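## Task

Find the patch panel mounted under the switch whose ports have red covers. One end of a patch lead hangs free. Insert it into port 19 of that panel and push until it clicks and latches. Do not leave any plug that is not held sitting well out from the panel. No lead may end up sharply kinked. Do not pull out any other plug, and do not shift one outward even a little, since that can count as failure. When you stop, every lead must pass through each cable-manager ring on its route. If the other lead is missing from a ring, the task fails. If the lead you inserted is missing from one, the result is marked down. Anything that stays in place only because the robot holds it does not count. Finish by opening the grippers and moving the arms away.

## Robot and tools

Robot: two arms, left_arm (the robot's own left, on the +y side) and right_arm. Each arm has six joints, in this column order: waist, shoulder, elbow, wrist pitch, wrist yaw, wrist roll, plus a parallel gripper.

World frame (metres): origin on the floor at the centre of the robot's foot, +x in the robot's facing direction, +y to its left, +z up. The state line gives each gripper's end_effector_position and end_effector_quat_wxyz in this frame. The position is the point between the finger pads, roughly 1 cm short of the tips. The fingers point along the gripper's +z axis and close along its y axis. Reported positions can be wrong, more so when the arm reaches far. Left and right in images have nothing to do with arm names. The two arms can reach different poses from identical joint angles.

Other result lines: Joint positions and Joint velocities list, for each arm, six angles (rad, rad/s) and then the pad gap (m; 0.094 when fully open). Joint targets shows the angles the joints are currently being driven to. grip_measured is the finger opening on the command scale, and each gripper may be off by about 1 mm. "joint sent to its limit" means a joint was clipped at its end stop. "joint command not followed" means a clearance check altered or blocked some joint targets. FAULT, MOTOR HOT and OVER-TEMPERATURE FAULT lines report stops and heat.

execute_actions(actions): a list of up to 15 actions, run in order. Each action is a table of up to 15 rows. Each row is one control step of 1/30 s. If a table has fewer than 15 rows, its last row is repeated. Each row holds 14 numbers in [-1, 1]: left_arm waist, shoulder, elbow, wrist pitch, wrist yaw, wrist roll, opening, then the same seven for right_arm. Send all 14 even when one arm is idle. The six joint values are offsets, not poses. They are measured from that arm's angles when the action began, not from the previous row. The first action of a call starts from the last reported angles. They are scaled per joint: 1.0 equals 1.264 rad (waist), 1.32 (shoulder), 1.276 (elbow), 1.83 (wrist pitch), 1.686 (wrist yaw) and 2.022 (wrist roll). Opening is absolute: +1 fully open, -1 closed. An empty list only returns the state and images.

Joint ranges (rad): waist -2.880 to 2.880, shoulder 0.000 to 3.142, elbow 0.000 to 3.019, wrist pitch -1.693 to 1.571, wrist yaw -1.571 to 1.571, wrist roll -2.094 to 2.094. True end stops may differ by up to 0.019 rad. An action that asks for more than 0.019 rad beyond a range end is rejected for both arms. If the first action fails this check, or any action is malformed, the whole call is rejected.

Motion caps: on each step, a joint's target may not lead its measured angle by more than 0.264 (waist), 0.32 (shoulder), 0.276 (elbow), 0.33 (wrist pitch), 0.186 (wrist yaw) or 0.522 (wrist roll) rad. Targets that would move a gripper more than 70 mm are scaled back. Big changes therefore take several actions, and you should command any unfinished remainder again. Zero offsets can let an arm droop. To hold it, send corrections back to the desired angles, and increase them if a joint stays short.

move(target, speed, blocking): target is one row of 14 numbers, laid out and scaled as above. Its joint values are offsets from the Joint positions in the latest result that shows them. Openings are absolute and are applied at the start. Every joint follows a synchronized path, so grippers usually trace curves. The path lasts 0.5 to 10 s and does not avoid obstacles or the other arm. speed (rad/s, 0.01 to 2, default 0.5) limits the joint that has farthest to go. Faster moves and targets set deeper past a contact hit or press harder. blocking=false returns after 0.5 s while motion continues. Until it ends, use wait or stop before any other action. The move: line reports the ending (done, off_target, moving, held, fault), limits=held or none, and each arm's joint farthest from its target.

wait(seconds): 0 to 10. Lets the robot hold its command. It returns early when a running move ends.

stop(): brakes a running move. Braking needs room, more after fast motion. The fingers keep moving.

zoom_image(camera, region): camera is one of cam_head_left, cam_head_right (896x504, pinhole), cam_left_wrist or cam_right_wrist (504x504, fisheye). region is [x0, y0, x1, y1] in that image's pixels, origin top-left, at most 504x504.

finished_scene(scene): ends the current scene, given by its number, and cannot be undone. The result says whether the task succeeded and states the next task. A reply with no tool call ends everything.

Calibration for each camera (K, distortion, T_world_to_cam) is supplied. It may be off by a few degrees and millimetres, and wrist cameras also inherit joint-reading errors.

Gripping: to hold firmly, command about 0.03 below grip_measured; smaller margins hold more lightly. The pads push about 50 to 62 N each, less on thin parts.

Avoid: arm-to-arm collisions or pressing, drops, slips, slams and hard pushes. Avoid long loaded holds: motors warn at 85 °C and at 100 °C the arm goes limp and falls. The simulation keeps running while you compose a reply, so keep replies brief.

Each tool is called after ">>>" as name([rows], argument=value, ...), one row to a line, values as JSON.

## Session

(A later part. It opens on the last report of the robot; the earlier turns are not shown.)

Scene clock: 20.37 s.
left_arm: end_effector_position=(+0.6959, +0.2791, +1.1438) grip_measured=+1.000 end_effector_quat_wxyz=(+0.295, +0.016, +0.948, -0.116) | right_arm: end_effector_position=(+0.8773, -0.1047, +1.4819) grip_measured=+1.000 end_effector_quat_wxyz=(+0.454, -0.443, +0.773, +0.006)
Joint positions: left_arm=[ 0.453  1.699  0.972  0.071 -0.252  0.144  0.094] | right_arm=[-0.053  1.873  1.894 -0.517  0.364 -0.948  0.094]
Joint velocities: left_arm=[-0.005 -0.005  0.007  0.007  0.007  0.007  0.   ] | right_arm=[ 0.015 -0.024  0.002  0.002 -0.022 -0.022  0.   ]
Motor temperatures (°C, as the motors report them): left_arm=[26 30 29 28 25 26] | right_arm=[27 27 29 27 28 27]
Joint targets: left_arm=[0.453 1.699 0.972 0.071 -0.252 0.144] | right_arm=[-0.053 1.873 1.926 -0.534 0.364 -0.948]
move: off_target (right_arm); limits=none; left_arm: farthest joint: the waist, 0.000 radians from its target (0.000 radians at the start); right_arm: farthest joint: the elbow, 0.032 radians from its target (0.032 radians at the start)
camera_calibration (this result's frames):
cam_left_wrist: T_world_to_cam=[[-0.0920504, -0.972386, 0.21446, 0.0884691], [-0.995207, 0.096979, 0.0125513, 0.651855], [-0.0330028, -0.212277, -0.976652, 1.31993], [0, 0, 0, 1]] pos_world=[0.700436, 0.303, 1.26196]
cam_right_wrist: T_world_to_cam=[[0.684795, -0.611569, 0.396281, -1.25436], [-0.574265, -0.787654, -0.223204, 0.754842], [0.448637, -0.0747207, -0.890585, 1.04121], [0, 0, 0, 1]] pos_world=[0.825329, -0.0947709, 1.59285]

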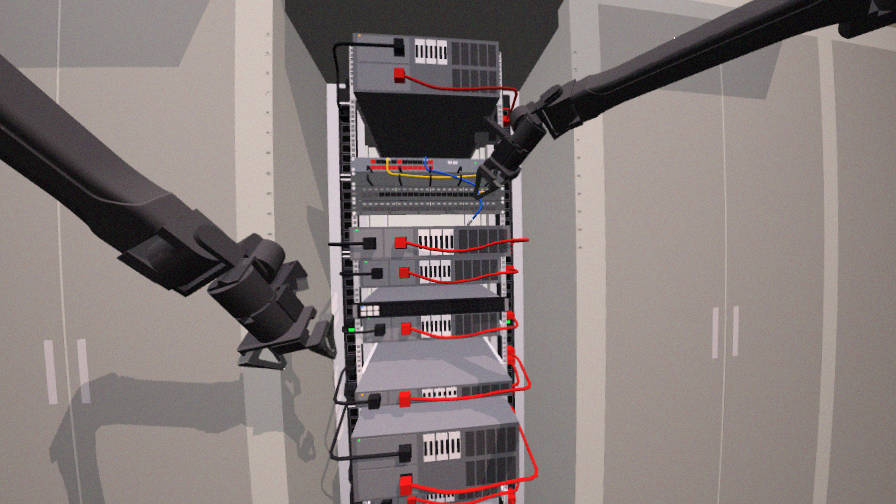

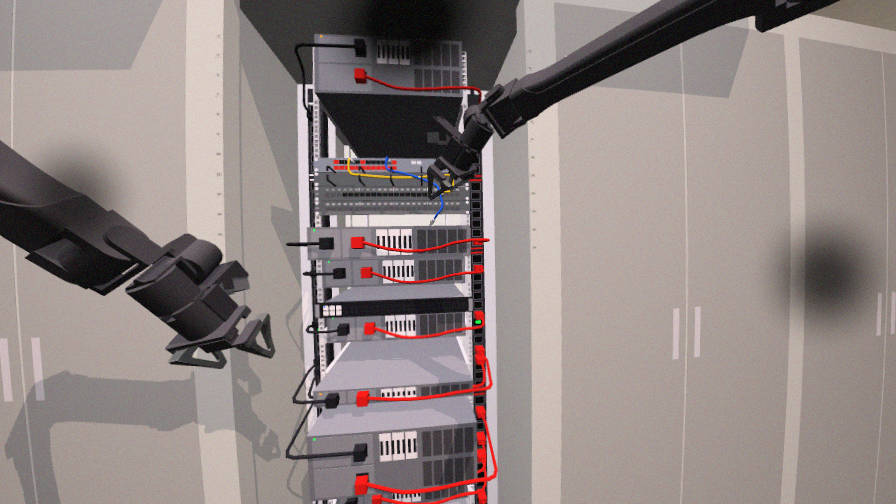

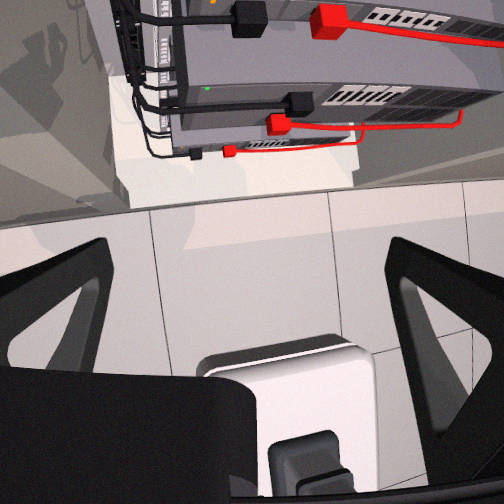

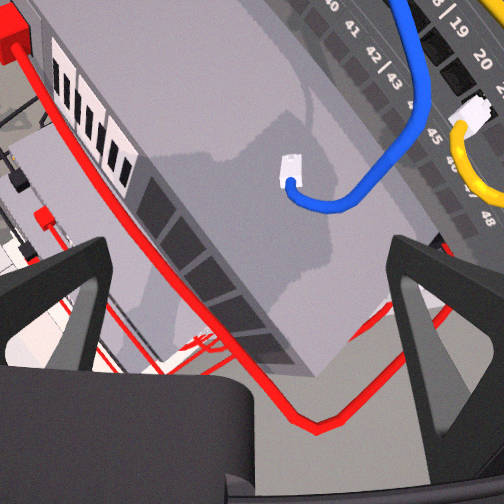

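>>> move(target=[0,0,0,0,0,0,1, -0.06,0.12,0.16,0.04,-0.137,-0.04,-0.49], speed=0.5)

Scene clock: 25.87 s.
left_arm: end_effector_position=(+0.6959, +0.2791, +1.1438) grip_measured=+1.000 end_effector_quat_wxyz=(+0.295, +0.016, +0.948, -0.116) | right_arm: end_effector_position=(+0.9293, -0.0781, +1.4630) grip_measured=-0.488 end_effector_quat_wxyz=(+0.509, -0.459, +0.726, +0.057)
Joint positions: left_arm=[ 0.453  1.699  0.972  0.071 -0.252  0.144  0.094] | right_arm=[-0.117  2.012  2.053 -0.467  0.136 -1.014  0.024]
Joint velocities: left_arm=[-0.015 -0.005 -0.012 -0.017  0.022  0.022  0.   ] | right_arm=[-0.005  0.005  0.007 -0.007 -0.051  0.007  0.   ]
Motor temperatures (°C, as the motors report them): left_arm=[26 31 29 28 25 26] | right_arm=[27 28 30 27 28 27]
Joint targets: left_arm=[0.453 1.699 0.972 0.071 -0.252 0.144] | right_arm=[-0.129 2.031 2.098 -0.443 0.133 -1.029]
move: off_target (right_arm); limits=none; left_arm: farthest joint: the waist, 0.000 radians from its target (0.000 radians at the start); right_arm: farthest joint: the elbow, 0.045 radians from its target (0.204 radians at the start)
camera_calibration (this result's frames):
cam_left_wrist: T_world_to_cam=[[-0.0920504, -0.972386, 0.21446, 0.0884691], [-0.995207, 0.096979, 0.0125513, 0.651855], [-0.0330028, -0.212277, -0.976652, 1.31993], [0, 0, 0, 1]] pos_world=[0.700436, 0.303, 1.26196]
cam_right_wrist: T_world_to_cam=[[0.718891, -0.577196, 0.387351, -1.28219], [-0.458899, -0.812629, -0.359229, 0.89125], [0.522118, 0.0804918, -0.849066, 0.886109], [0, 0, 0, 1]] pos_world=[0.868094, -0.0871424, 1.56919]

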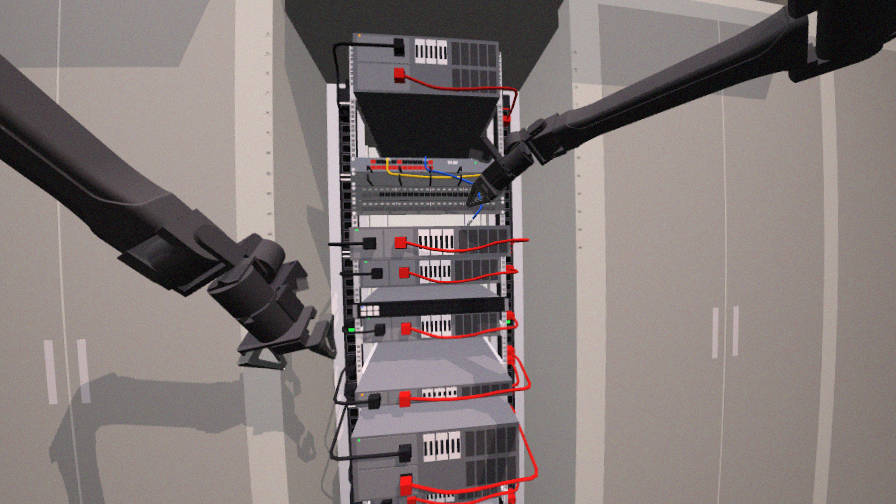

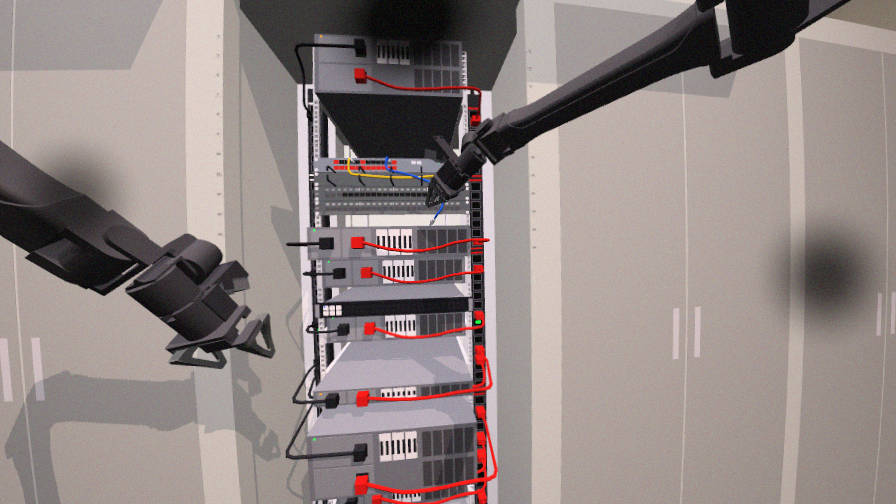

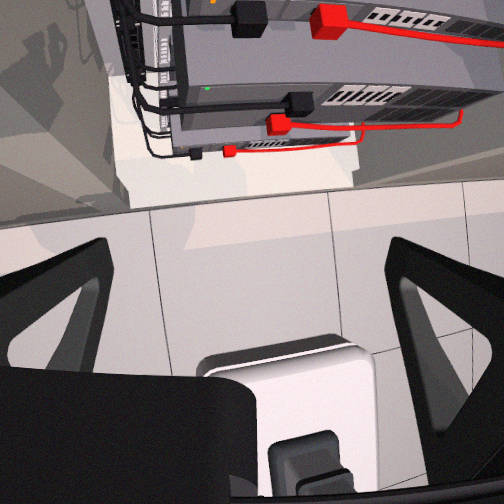

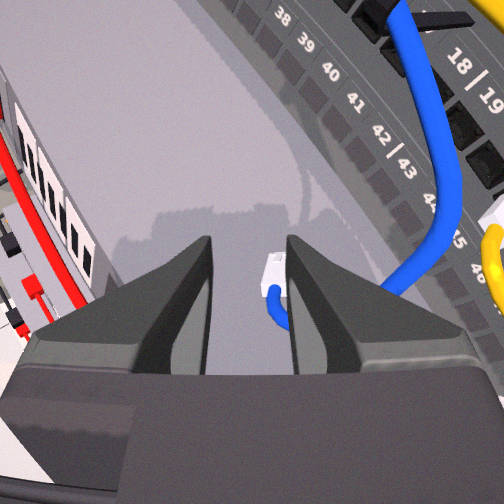

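>>> move(target=[0,0,0,0,0,0,1, -0.053,0.047,0.039,0.06,-0.015,-0.012,-0.49], speed=0.3)

Scene clock: 28.23 s.
left_arm: end_effector_position=(+0.6959, +0.2791, +1.1438) grip_measured=+1.000 end_effector_quat_wxyz=(+0.295, +0.016, +0.948, -0.116) | right_arm: end_effector_position=(+0.9575, -0.0980, +1.4318) grip_measured=-0.488 end_effector_quat_wxyz=(+0.523, -0.437, +0.730, +0.042)
Joint positions: left_arm=[ 0.453  1.699  0.972  0.071 -0.252  0.144  0.094] | right_arm=[-0.171  2.05   2.059 -0.381  0.114 -1.024  0.024]
Joint velocities: left_arm=[ 0.005 -0.005  0.022  0.002 -0.037  0.066  0.   ] | right_arm=[-0.005  0.005  0.007  0.022  0.066 -0.022 -0.001]
Motor temperatures (°C, as the motors report them): left_arm=[26 31 29 28 25 26] | right_arm=[27 28 30 27 28 27]
Joint targets: left_arm=[0.453 1.699 0.972 0.071 -0.252 0.144] | right_arm=[-0.183 2.074 2.102 -0.357 0.111 -1.038]
move: off_target (right_arm); limits=none; left_arm: farthest joint: the waist, 0.000 radians from its target (0.000 radians at the start); right_arm: farthest joint: the elbow, 0.044 radians from its target (0.050 radians at the start)
camera_calibration (this result's frames):
cam_left_wrist: T_world_to_cam=[[-0.0920504, -0.972386, 0.21446, 0.0884691], [-0.995207, 0.096979, 0.0125513, 0.651855], [-0.0330028, -0.212277, -0.976652, 1.31993], [0, 0, 0, 1]] pos_world=[0.700436, 0.303, 1.26196]
cam_right_wrist: T_world_to_cam=[[0.676422, -0.618769, 0.399471, -1.28263], [-0.491233, -0.783148, -0.381273, 0.942275], [0.548765, 0.061668, -0.833699, 0.797077], [0, 0, 0, 1]] pos_world=[0.893068, -0.104865, 1.53616]

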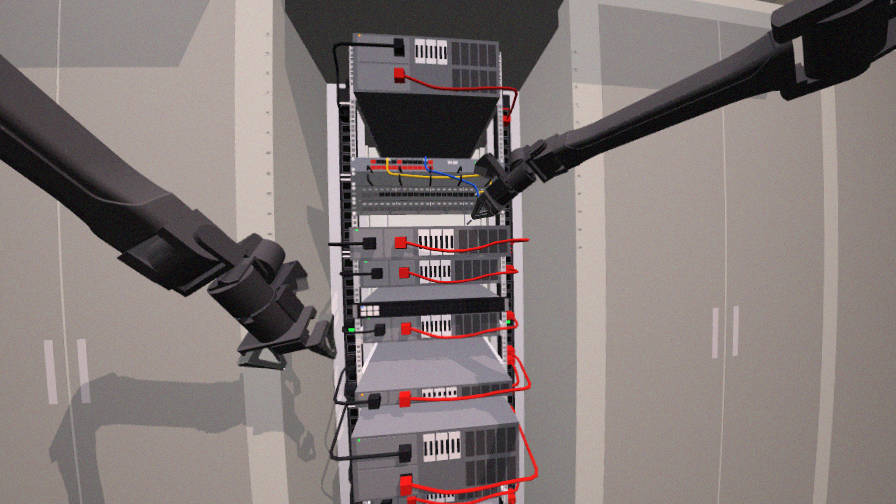

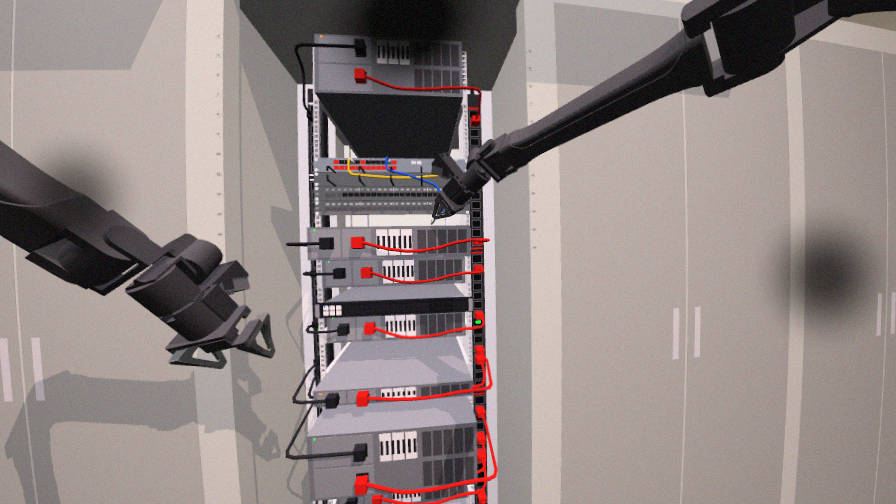

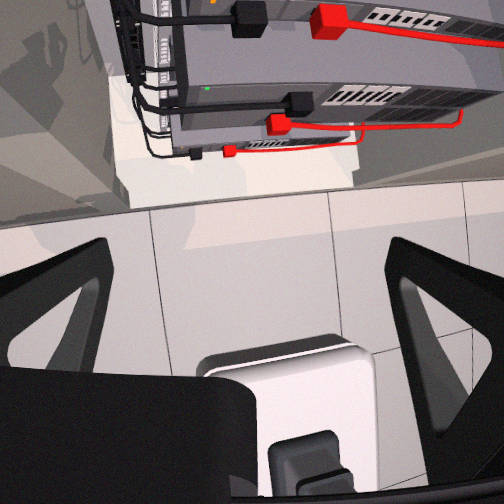

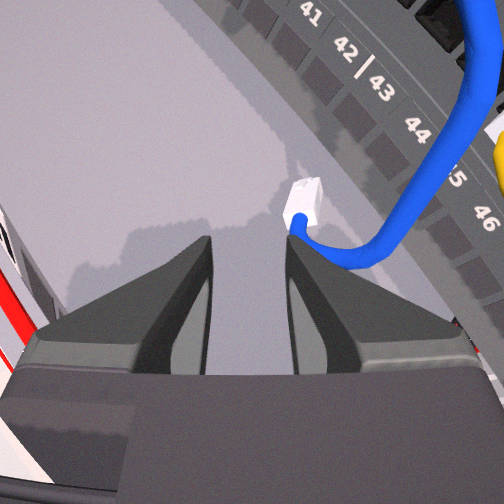

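>>> move(target=[0,0,0,0,0,0,1, 0.053,-0.047,0.03,-0.06,0.015,0,-0.49], speed=0.3)

Scene clock: 33.33 s.
left_arm: end_effector_position=(+0.6959, +0.2791, +1.1438) grip_measured=+1.000 end_effector_quat_wxyz=(+0.295, +0.016, +0.948, -0.116) | right_arm: end_effector_position=(+0.9273, -0.0805, +1.4831) grip_measured=-0.488 end_effector_quat_wxyz=(+0.519, -0.460, +0.718, +0.055)
Joint positions: left_arm=[ 0.453  1.699  0.972  0.071 -0.252  0.144  0.094] | right_arm=[-0.105  1.994  2.059 -0.473  0.136 -1.024  0.024]
Joint velocities: left_arm=[ 0.005  0.005  0.002  0.007 -0.022 -0.037  0.   ] | right_arm=[-0.005  0.005 -0.012 -0.007 -0.007 -0.007  0.003]
Motor temperatures (°C, as the motors report them): left_arm=[27 31 29 28 25 26] | right_arm=[27 28 31 27 28 27]
Joint targets: left_arm=[0.453 1.699 0.972 0.071 -0.252 0.144] | right_arm=[-0.104 1.988 2.097 -0.490 0.139 -1.024]
move: off_target (right_arm); limits=none; left_arm: farthest joint: the waist, 0.000 radians from its target (0.000 radians at the start); right_arm: farthest joint: the elbow, 0.038 radians from its target (0.038 radians at the start)
camera_calibration (this result's frames):
cam_left_wrist: T_world_to_cam=[[-0.0920504, -0.972386, 0.21446, 0.0884691], [-0.995207, 0.096979, 0.0125513, 0.651855], [-0.0330028, -0.212277, -0.976652, 1.31993], [0, 0, 0, 1]] pos_world=[0.700436, 0.303, 1.26196]
cam_right_wrist: T_world_to_cam=[[0.712538, -0.575444, 0.40144, -1.30472], [-0.446152, -0.813178, -0.373751, 0.905324], [0.541514, 0.0872086, -0.836156, 0.867733], [0, 0, 0, 1]] pos_world=[0.863683, -0.0902753, 1.58769]

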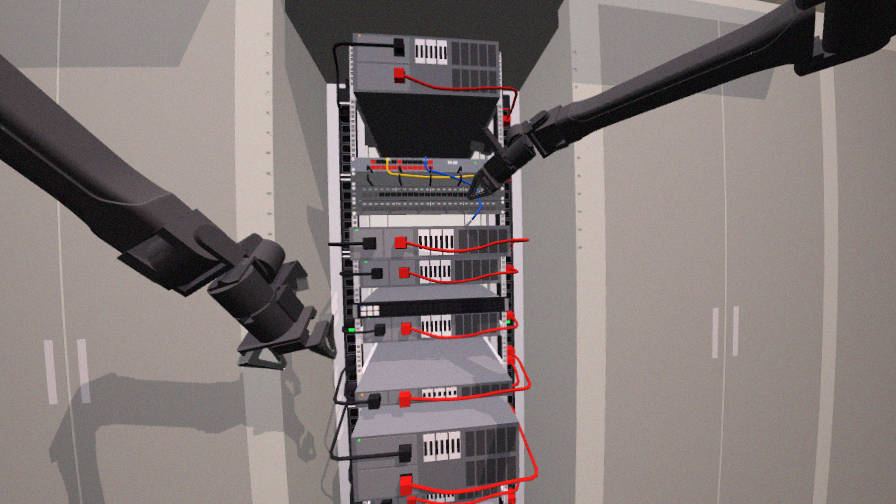

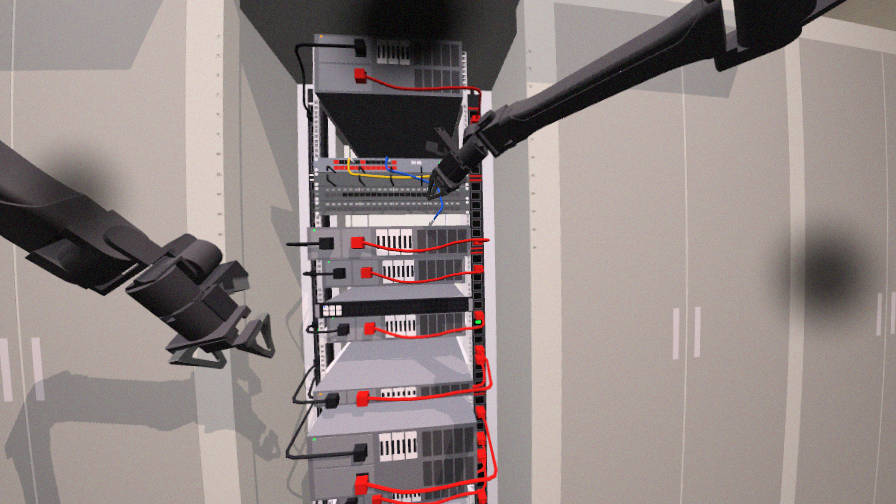

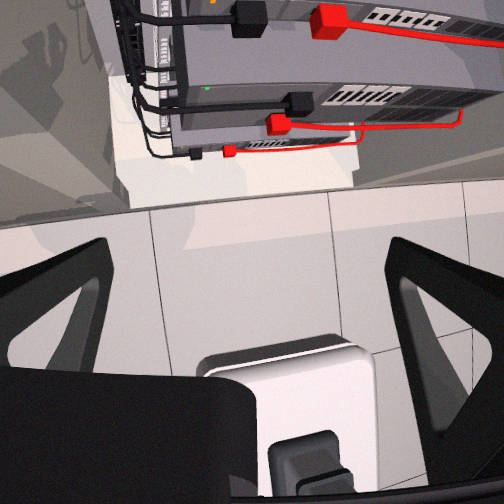

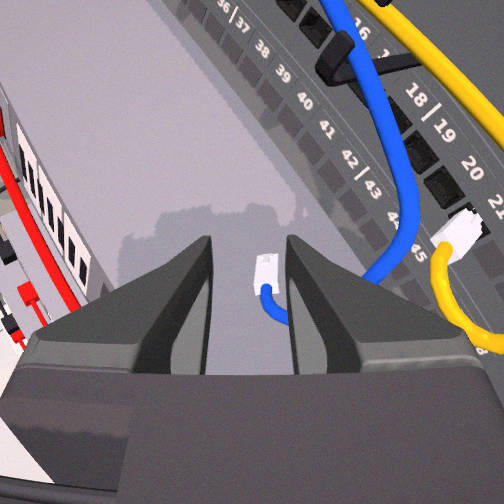

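>>> move(target=[0,0,0,0,0,0,1, -0.0225,0.05,0.094,-0.075,0.12,0.808,-0.575], speed=1.0)

Scene clock: 39.67 s.
left_arm: end_effector_position=(+0.6959, +0.2791, +1.1438) grip_measured=+1.000 end_effector_quat_wxyz=(+0.295, +0.016, +0.948, -0.116) | right_arm: end_effector_position=(+0.9353, -0.1070, +1.4582) grip_measured=-0.573 end_effector_quat_wxyz=(+0.318, +0.237, +0.862, +0.316)
Joint positions: left_arm=[ 0.453  1.699  0.972  0.071 -0.252  0.144  0.094] | right_arm=[-0.109  2.029  2.132 -0.593  0.334  0.594  0.02 ]
Joint velocities: left_arm=[-0.005 -0.015  0.002  0.002  0.066  0.007  0.   ] | right_arm=[-0.005 -0.005 -0.007  0.007  0.007  0.022 -0.   ]
Motor temperatures (°C, as the motors report them): left_arm=[27 31 29 28 25 26] | right_arm=[27 29 32 27 28 27]
Joint targets: left_arm=[0.453 1.699 0.972 0.071 -0.252 0.144] | right_arm=[-0.134 2.061 2.179 -0.610 0.338 0.609]
move: off_target (right_arm); limits=none; left_arm: farthest joint: the waist, 0.000 radians from its target (0.000 radians at the start); right_arm: farthest joint: the elbow, 0.047 radians from its target (0.120 radians at the start)
camera_calibration (this result's frames):
cam_left_wrist: T_world_to_cam=[[-0.0920504, -0.972386, 0.21446, 0.0884691], [-0.995207, 0.096979, 0.0125513, 0.651855], [-0.0330028, -0.212277, -0.976652, 1.31993], [0, 0, 0, 1]] pos_world=[0.700436, 0.303, 1.26196]
cam_right_wrist: T_world_to_cam=[[-0.213883, -0.689982, -0.691504, 1.13224], [-0.964338, 0.26211, 0.0367385, 0.879137], [0.155901, 0.674702, -0.721438, 1.10119], [0, 0, 0, 1]] pos_world=[0.918278, -0.192175, 1.54509]

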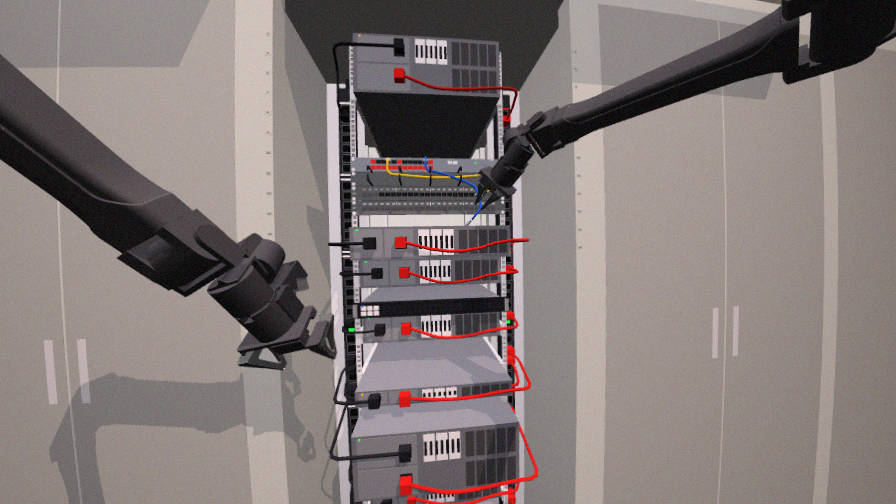

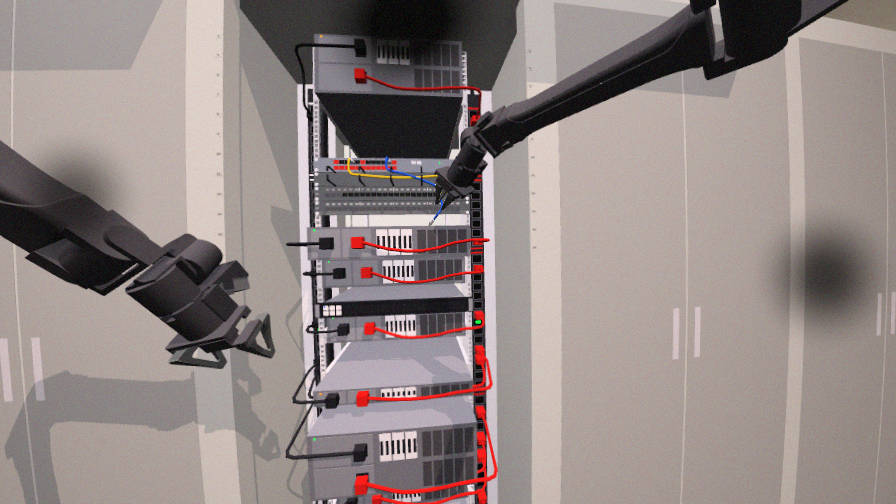

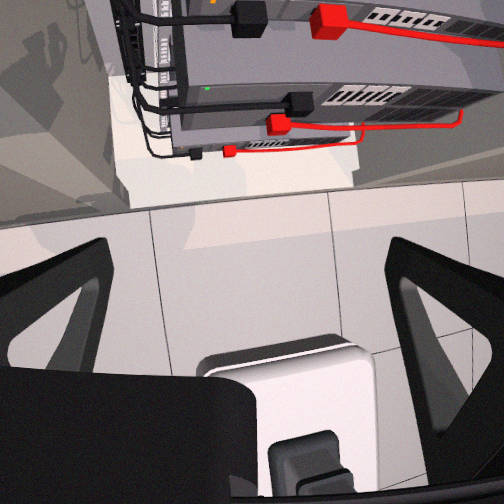

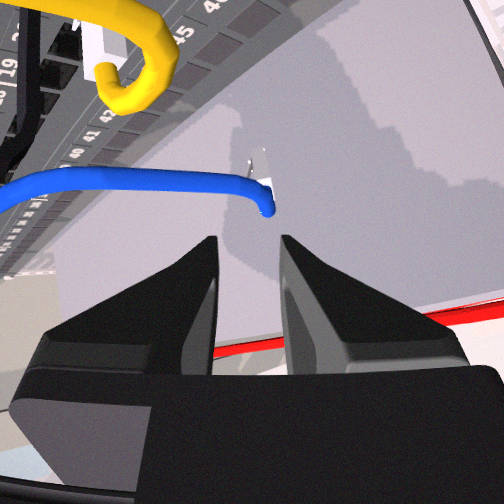

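>>> move(target=[0,0,0,0,0,0,1, -0.032,0.087,0.106,-0.015,-0.005,0,-0.575], speed=0.3)

Scene clock: 41.70 s.
left_arm: end_effector_position=(+0.6959, +0.2791, +1.1438) grip_measured=+1.000 end_effector_quat_wxyz=(+0.295, +0.016, +0.948, -0.116) | right_arm: end_effector_position=(+0.9544, -0.0932, +1.4251) grip_measured=-0.573 end_effector_quat_wxyz=(+0.312, +0.241, +0.866, +0.309)
Joint positions: left_arm=[ 0.453  1.699  0.972  0.071 -0.252  0.144  0.094] | right_arm=[-0.128  2.123  2.222 -0.605  0.329  0.595  0.02 ]
Joint velocities: left_arm=[-0.015 -0.005  0.017  0.007 -0.007 -0.037  0.   ] | right_arm=[ 0.005 -0.005 -0.022 -0.012 -0.066 -0.007 -0.   ]
Motor temperatures (°C, as the motors report them): left_arm=[27 31 29 28 25 26] | right_arm=[27 29 32 27 28 27]
Joint targets: left_arm=[0.453 1.699 0.972 0.071 -0.252 0.144] | right_arm=[-0.149 2.144 2.267 -0.620 0.326 0.595]
move: off_target (right_arm); limits=none; left_arm: farthest joint: the waist, 0.000 radians from its target (0.000 radians at the start); right_arm: farthest joint: the elbow, 0.045 radians from its target (0.135 radians at the start)
camera_calibration (this result's frames):
cam_left_wrist: T_world_to_cam=[[-0.0920504, -0.972386, 0.21446, 0.0884691], [-0.995207, 0.096979, 0.0125513, 0.651855], [-0.0330028, -0.212277, -0.976652, 1.31993], [0, 0, 0, 1]] pos_world=[0.700436, 0.303, 1.26196]
cam_right_wrist: T_world_to_cam=[[-0.230423, -0.694989, -0.681098, 1.1234], [-0.96221, 0.267107, 0.0529713, 0.870489], [0.145112, 0.667565, -0.730273, 1.08723], [0, 0, 0, 1]] pos_world=[0.938681, -0.17756, 1.51302]

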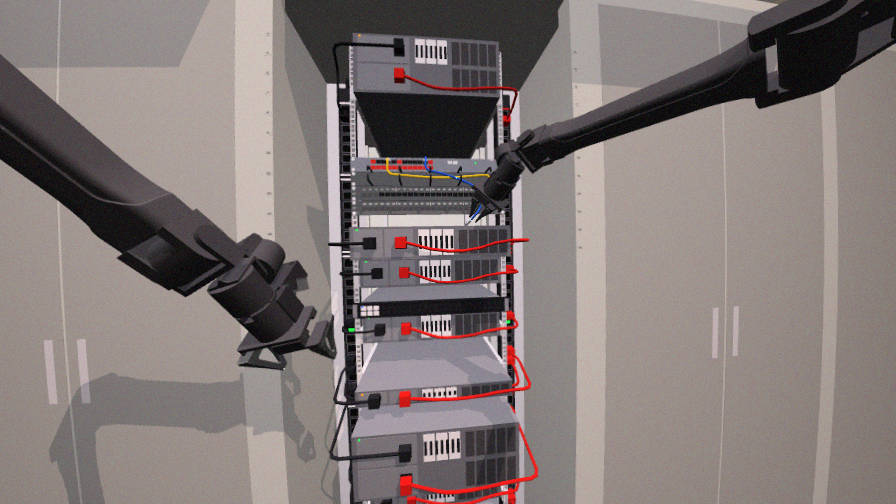

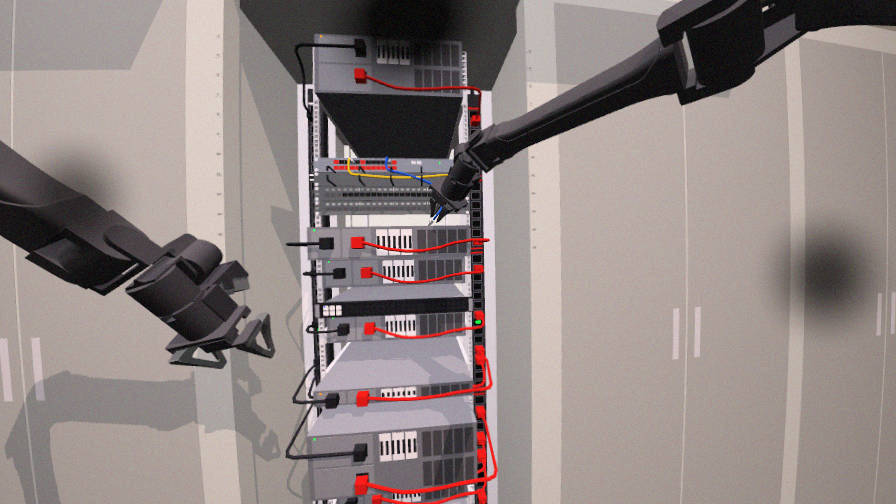

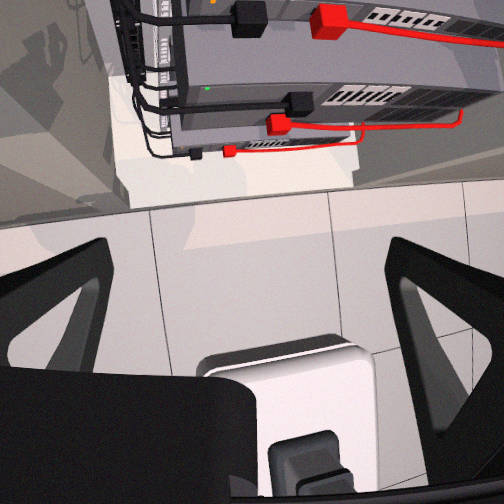

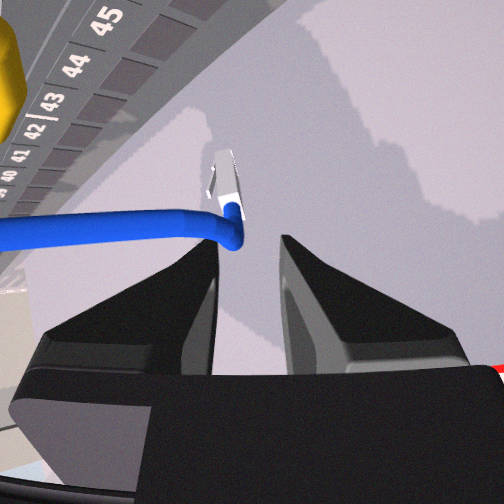

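>>> move(target=[0,0,0,0,0,0,1, -0.016,0.05,0.096,-0.026,0,0,-0.575], speed=0.2)

Scene clock: 43.67 s.
left_arm: end_effector_position=(+0.6959, +0.2791, +1.1438) grip_measured=+1.000 end_effector_quat_wxyz=(+0.295, +0.016, +0.948, -0.116) | right_arm: end_effector_position=(+0.9655, -0.0931, +1.4334) grip_measured=-0.573 end_effector_quat_wxyz=(+0.316, +0.244, +0.862, +0.312)
Joint positions: left_arm=[ 0.453  1.699  0.972  0.071 -0.252  0.144  0.094] | right_arm=[-0.128  2.156  2.3   -0.635  0.329  0.595  0.02 ]
Joint velocities: left_arm=[-0.015 -0.005  0.017 -0.002 -0.022 -0.007  0.   ] | right_arm=[-0.015  0.005 -0.007 -0.017  0.095 -0.037 -0.001]
Motor temperatures (°C, as the motors report them): left_arm=[27 31 29 28 25 26] | right_arm=[27 29 32 27 28 27]
Joint targets: left_arm=[0.453 1.699 0.972 0.071 -0.252 0.144] | right_arm=[-0.148 2.189 2.345 -0.652 0.329 0.595]
move: off_target (right_arm); limits=none; left_arm: farthest joint: the waist, 0.000 radians from its target (0.000 radians at the start); right_arm: farthest joint: the elbow, 0.045 radians from its target (0.122 radians at the start)
camera_calibration (this result's frames):
cam_left_wrist: T_world_to_cam=[[-0.0920504, -0.972386, 0.21446, 0.0884691], [-0.995207, 0.096979, 0.0125513, 0.651855], [-0.0330028, -0.212277, -0.976652, 1.31993], [0, 0, 0, 1]] pos_world=[0.700436, 0.303, 1.26196]
cam_right_wrist: T_world_to_cam=[[-0.228537, -0.689603, -0.687182, 1.1392], [-0.960785, 0.273628, 0.0449368, 0.891418], [0.157044, 0.670504, -0.725094, 1.07296], [0, 0, 0, 1]] pos_world=[0.948309, -0.177743, 1.52078]

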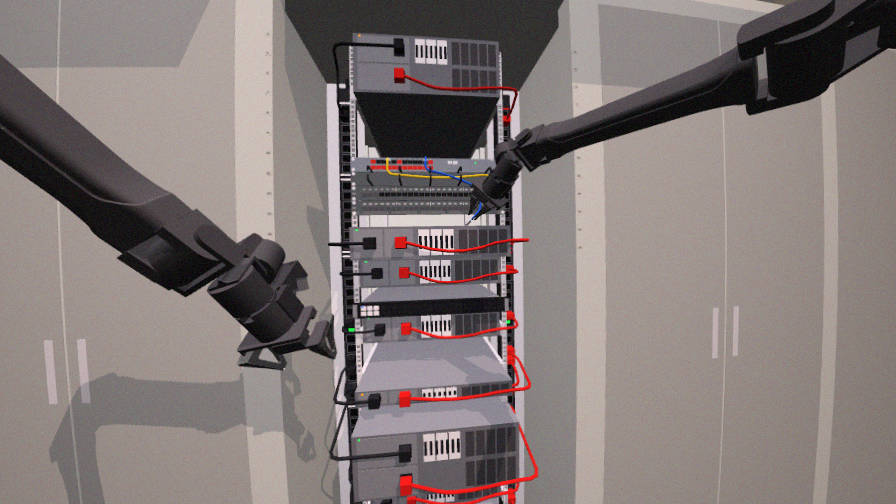

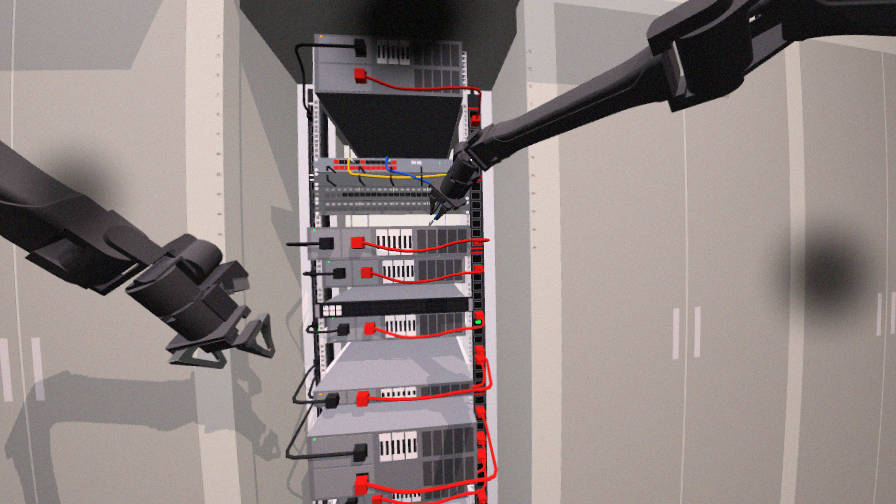

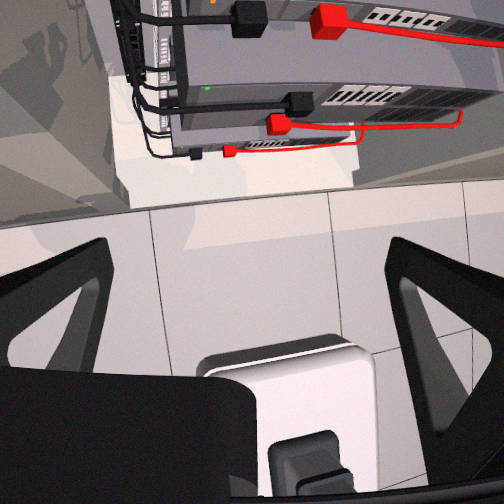

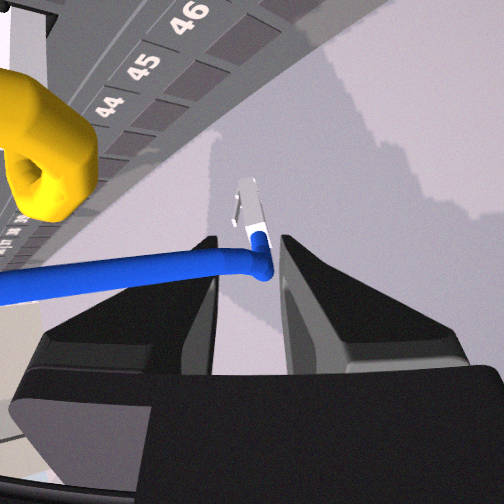

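>>> move(target=[0,0,0,0,0,0,1, -0.016,0.034,0.035,-0.009,0,0,-0.575], speed=0.1)

Scene clock: 44.97 s.
left_arm: end_effector_position=(+0.6959, +0.2791, +1.1438) grip_measured=+1.000 end_effector_quat_wxyz=(+0.295, +0.016, +0.948, -0.116) | right_arm: end_effector_position=(+0.9640, -0.0857, +1.4219) grip_measured=-0.573 end_effector_quat_wxyz=(+0.311, +0.241, +0.866, +0.309)
Joint positions: left_arm=[ 0.453  1.699  0.972  0.071 -0.252  0.144  0.094] | right_arm=[-0.128  2.172  2.3   -0.635  0.329  0.595  0.02 ]
Joint velocities: left_arm=[ 0.005 -0.005 -0.012 -0.007 -0.007  0.022  0.   ] | right_arm=[-0.015  0.005 -0.002  0.002 -0.007  0.051  0.001]
Motor temperatures (°C, as the motors report them): left_arm=[27 31 29 28 25 26] | right_arm=[27 29 32 27 28 27]
Joint targets: left_arm=[0.453 1.699 0.972 0.071 -0.252 0.144] | right_arm=[-0.148 2.202 2.345 -0.652 0.329 0.595]
move: off_target (right_arm); limits=none; left_arm: farthest joint: the waist, 0.000 radians from its target (0.000 radians at the start); right_arm: farthest joint: the elbow, 0.045 radians from its target (0.045 radians at the start)
camera_calibration (this result's frames):
cam_left_wrist: T_world_to_cam=[[-0.0920504, -0.972386, 0.21446, 0.0884691], [-0.995207, 0.096979, 0.0125513, 0.651855], [-0.0330028, -0.212277, -0.976652, 1.31993], [0, 0, 0, 1]] pos_world=[0.700436, 0.303, 1.26196]
cam_right_wrist: T_world_to_cam=[[-0.230736, -0.695911, -0.680051, 1.12746], [-0.962441, 0.265993, 0.0543536, 0.876018], [0.143063, 0.66705, -0.731148, 1.08167], [0, 0, 0, 1]] pos_world=[0.948516, -0.169929, 1.50998]

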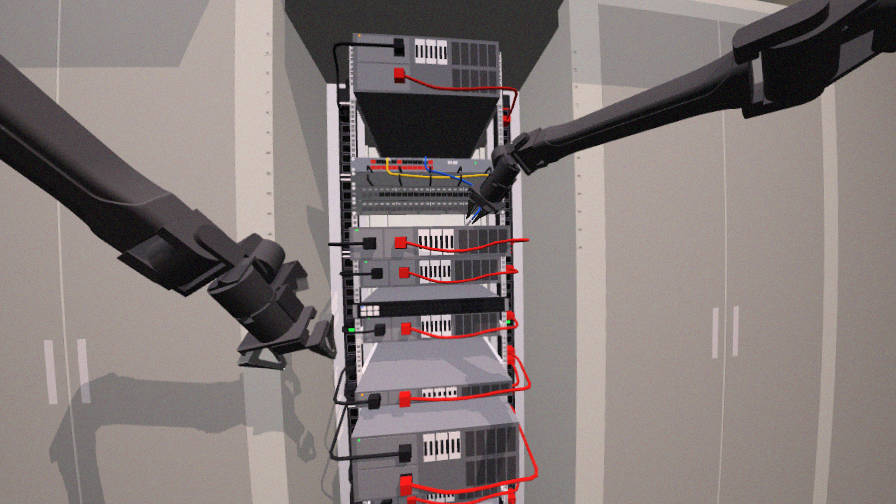

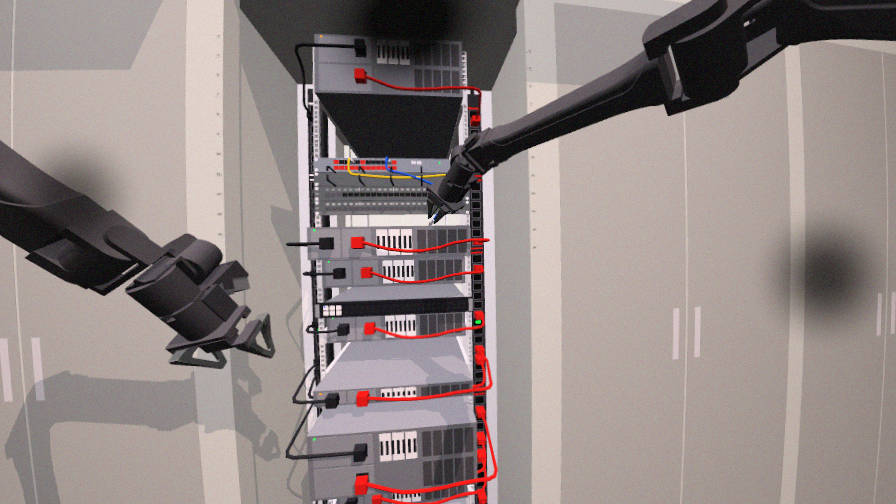

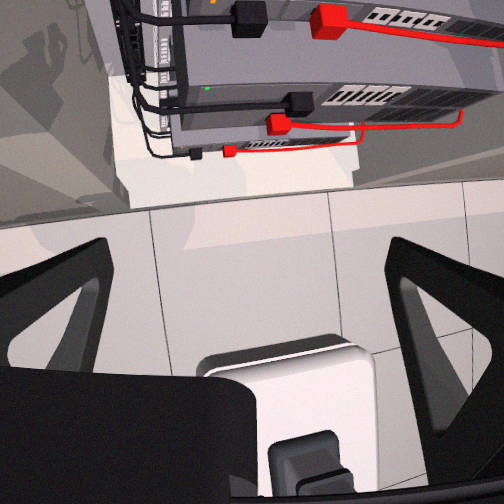

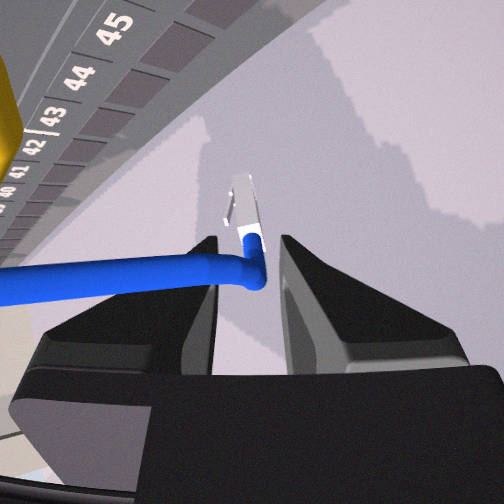

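>>> move(target=[0,0,0,0,0,0,1, -0.016,0.02,0.035,-0.009,0,0,-0.9], speed=0.1)

Scene clock: 45.80 s.
left_arm: end_effector_position=(+0.6959, +0.2791, +1.1438) grip_measured=+1.000 end_effector_quat_wxyz=(+0.295, +0.016, +0.948, -0.116) | right_arm: end_effector_position=(+0.9640, -0.0857, +1.4219) grip_measured=-0.887 end_effector_quat_wxyz=(+0.311, +0.241, +0.866, +0.309)
Joint positions: left_arm=[ 0.453  1.699  0.972  0.071 -0.252  0.144  0.094] | right_arm=[-0.128  2.172  2.3   -0.635  0.329  0.595  0.005]
Joint velocities: left_arm=[-0.005 -0.015 -0.002 -0.027 -0.022  0.022  0.   ] | right_arm=[ 0.005 -0.005  0.002 -0.002  0.051 -0.066 -0.001]
Motor temperatures (°C, as the motors report them): left_arm=[27 31 29 28 25 26] | right_arm=[27 29 32 27 28 27]
Joint targets: left_arm=[0.453 1.699 0.972 0.071 -0.252 0.144] | right_arm=[-0.148 2.198 2.345 -0.652 0.329 0.595]
move: off_target (right_arm); limits=none; left_arm: farthest joint: the waist, 0.000 radians from its target (0.000 radians at the start); right_arm: farthest joint: the elbow, 0.045 radians from its target (0.045 radians at the start)
camera_calibration (this result's frames):
cam_left_wrist: T_world_to_cam=[[-0.0920504, -0.972386, 0.21446, 0.0884691], [-0.995207, 0.096979, 0.0125513, 0.651855], [-0.0330028, -0.212277, -0.976652, 1.31993], [0, 0, 0, 1]] pos_world=[0.700436, 0.303, 1.26196]
cam_right_wrist: T_world_to_cam=[[-0.230736, -0.695911, -0.680051, 1.12746], [-0.962441, 0.265993, 0.0543536, 0.876018], [0.143063, 0.66705, -0.731148, 1.08167], [0, 0, 0, 1]] pos_world=[0.948516, -0.169929, 1.50998]

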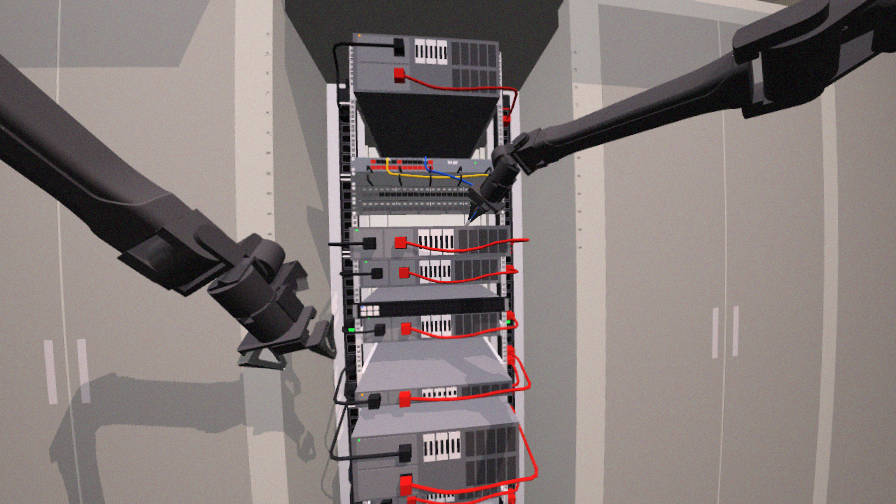

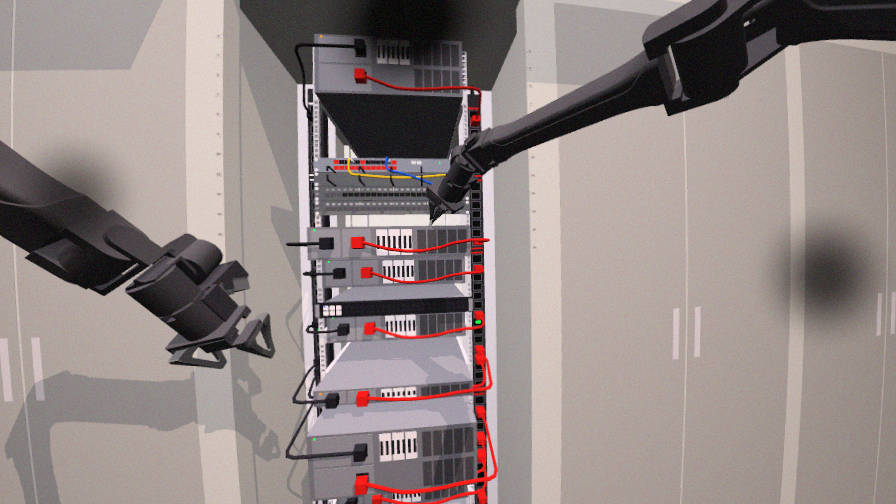

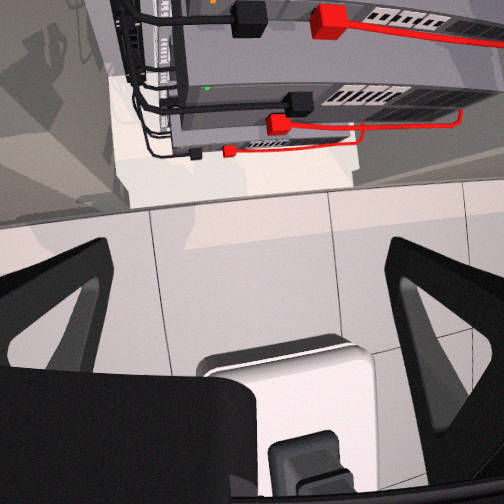

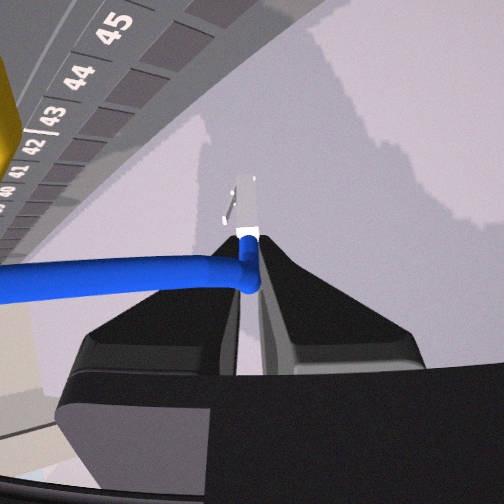

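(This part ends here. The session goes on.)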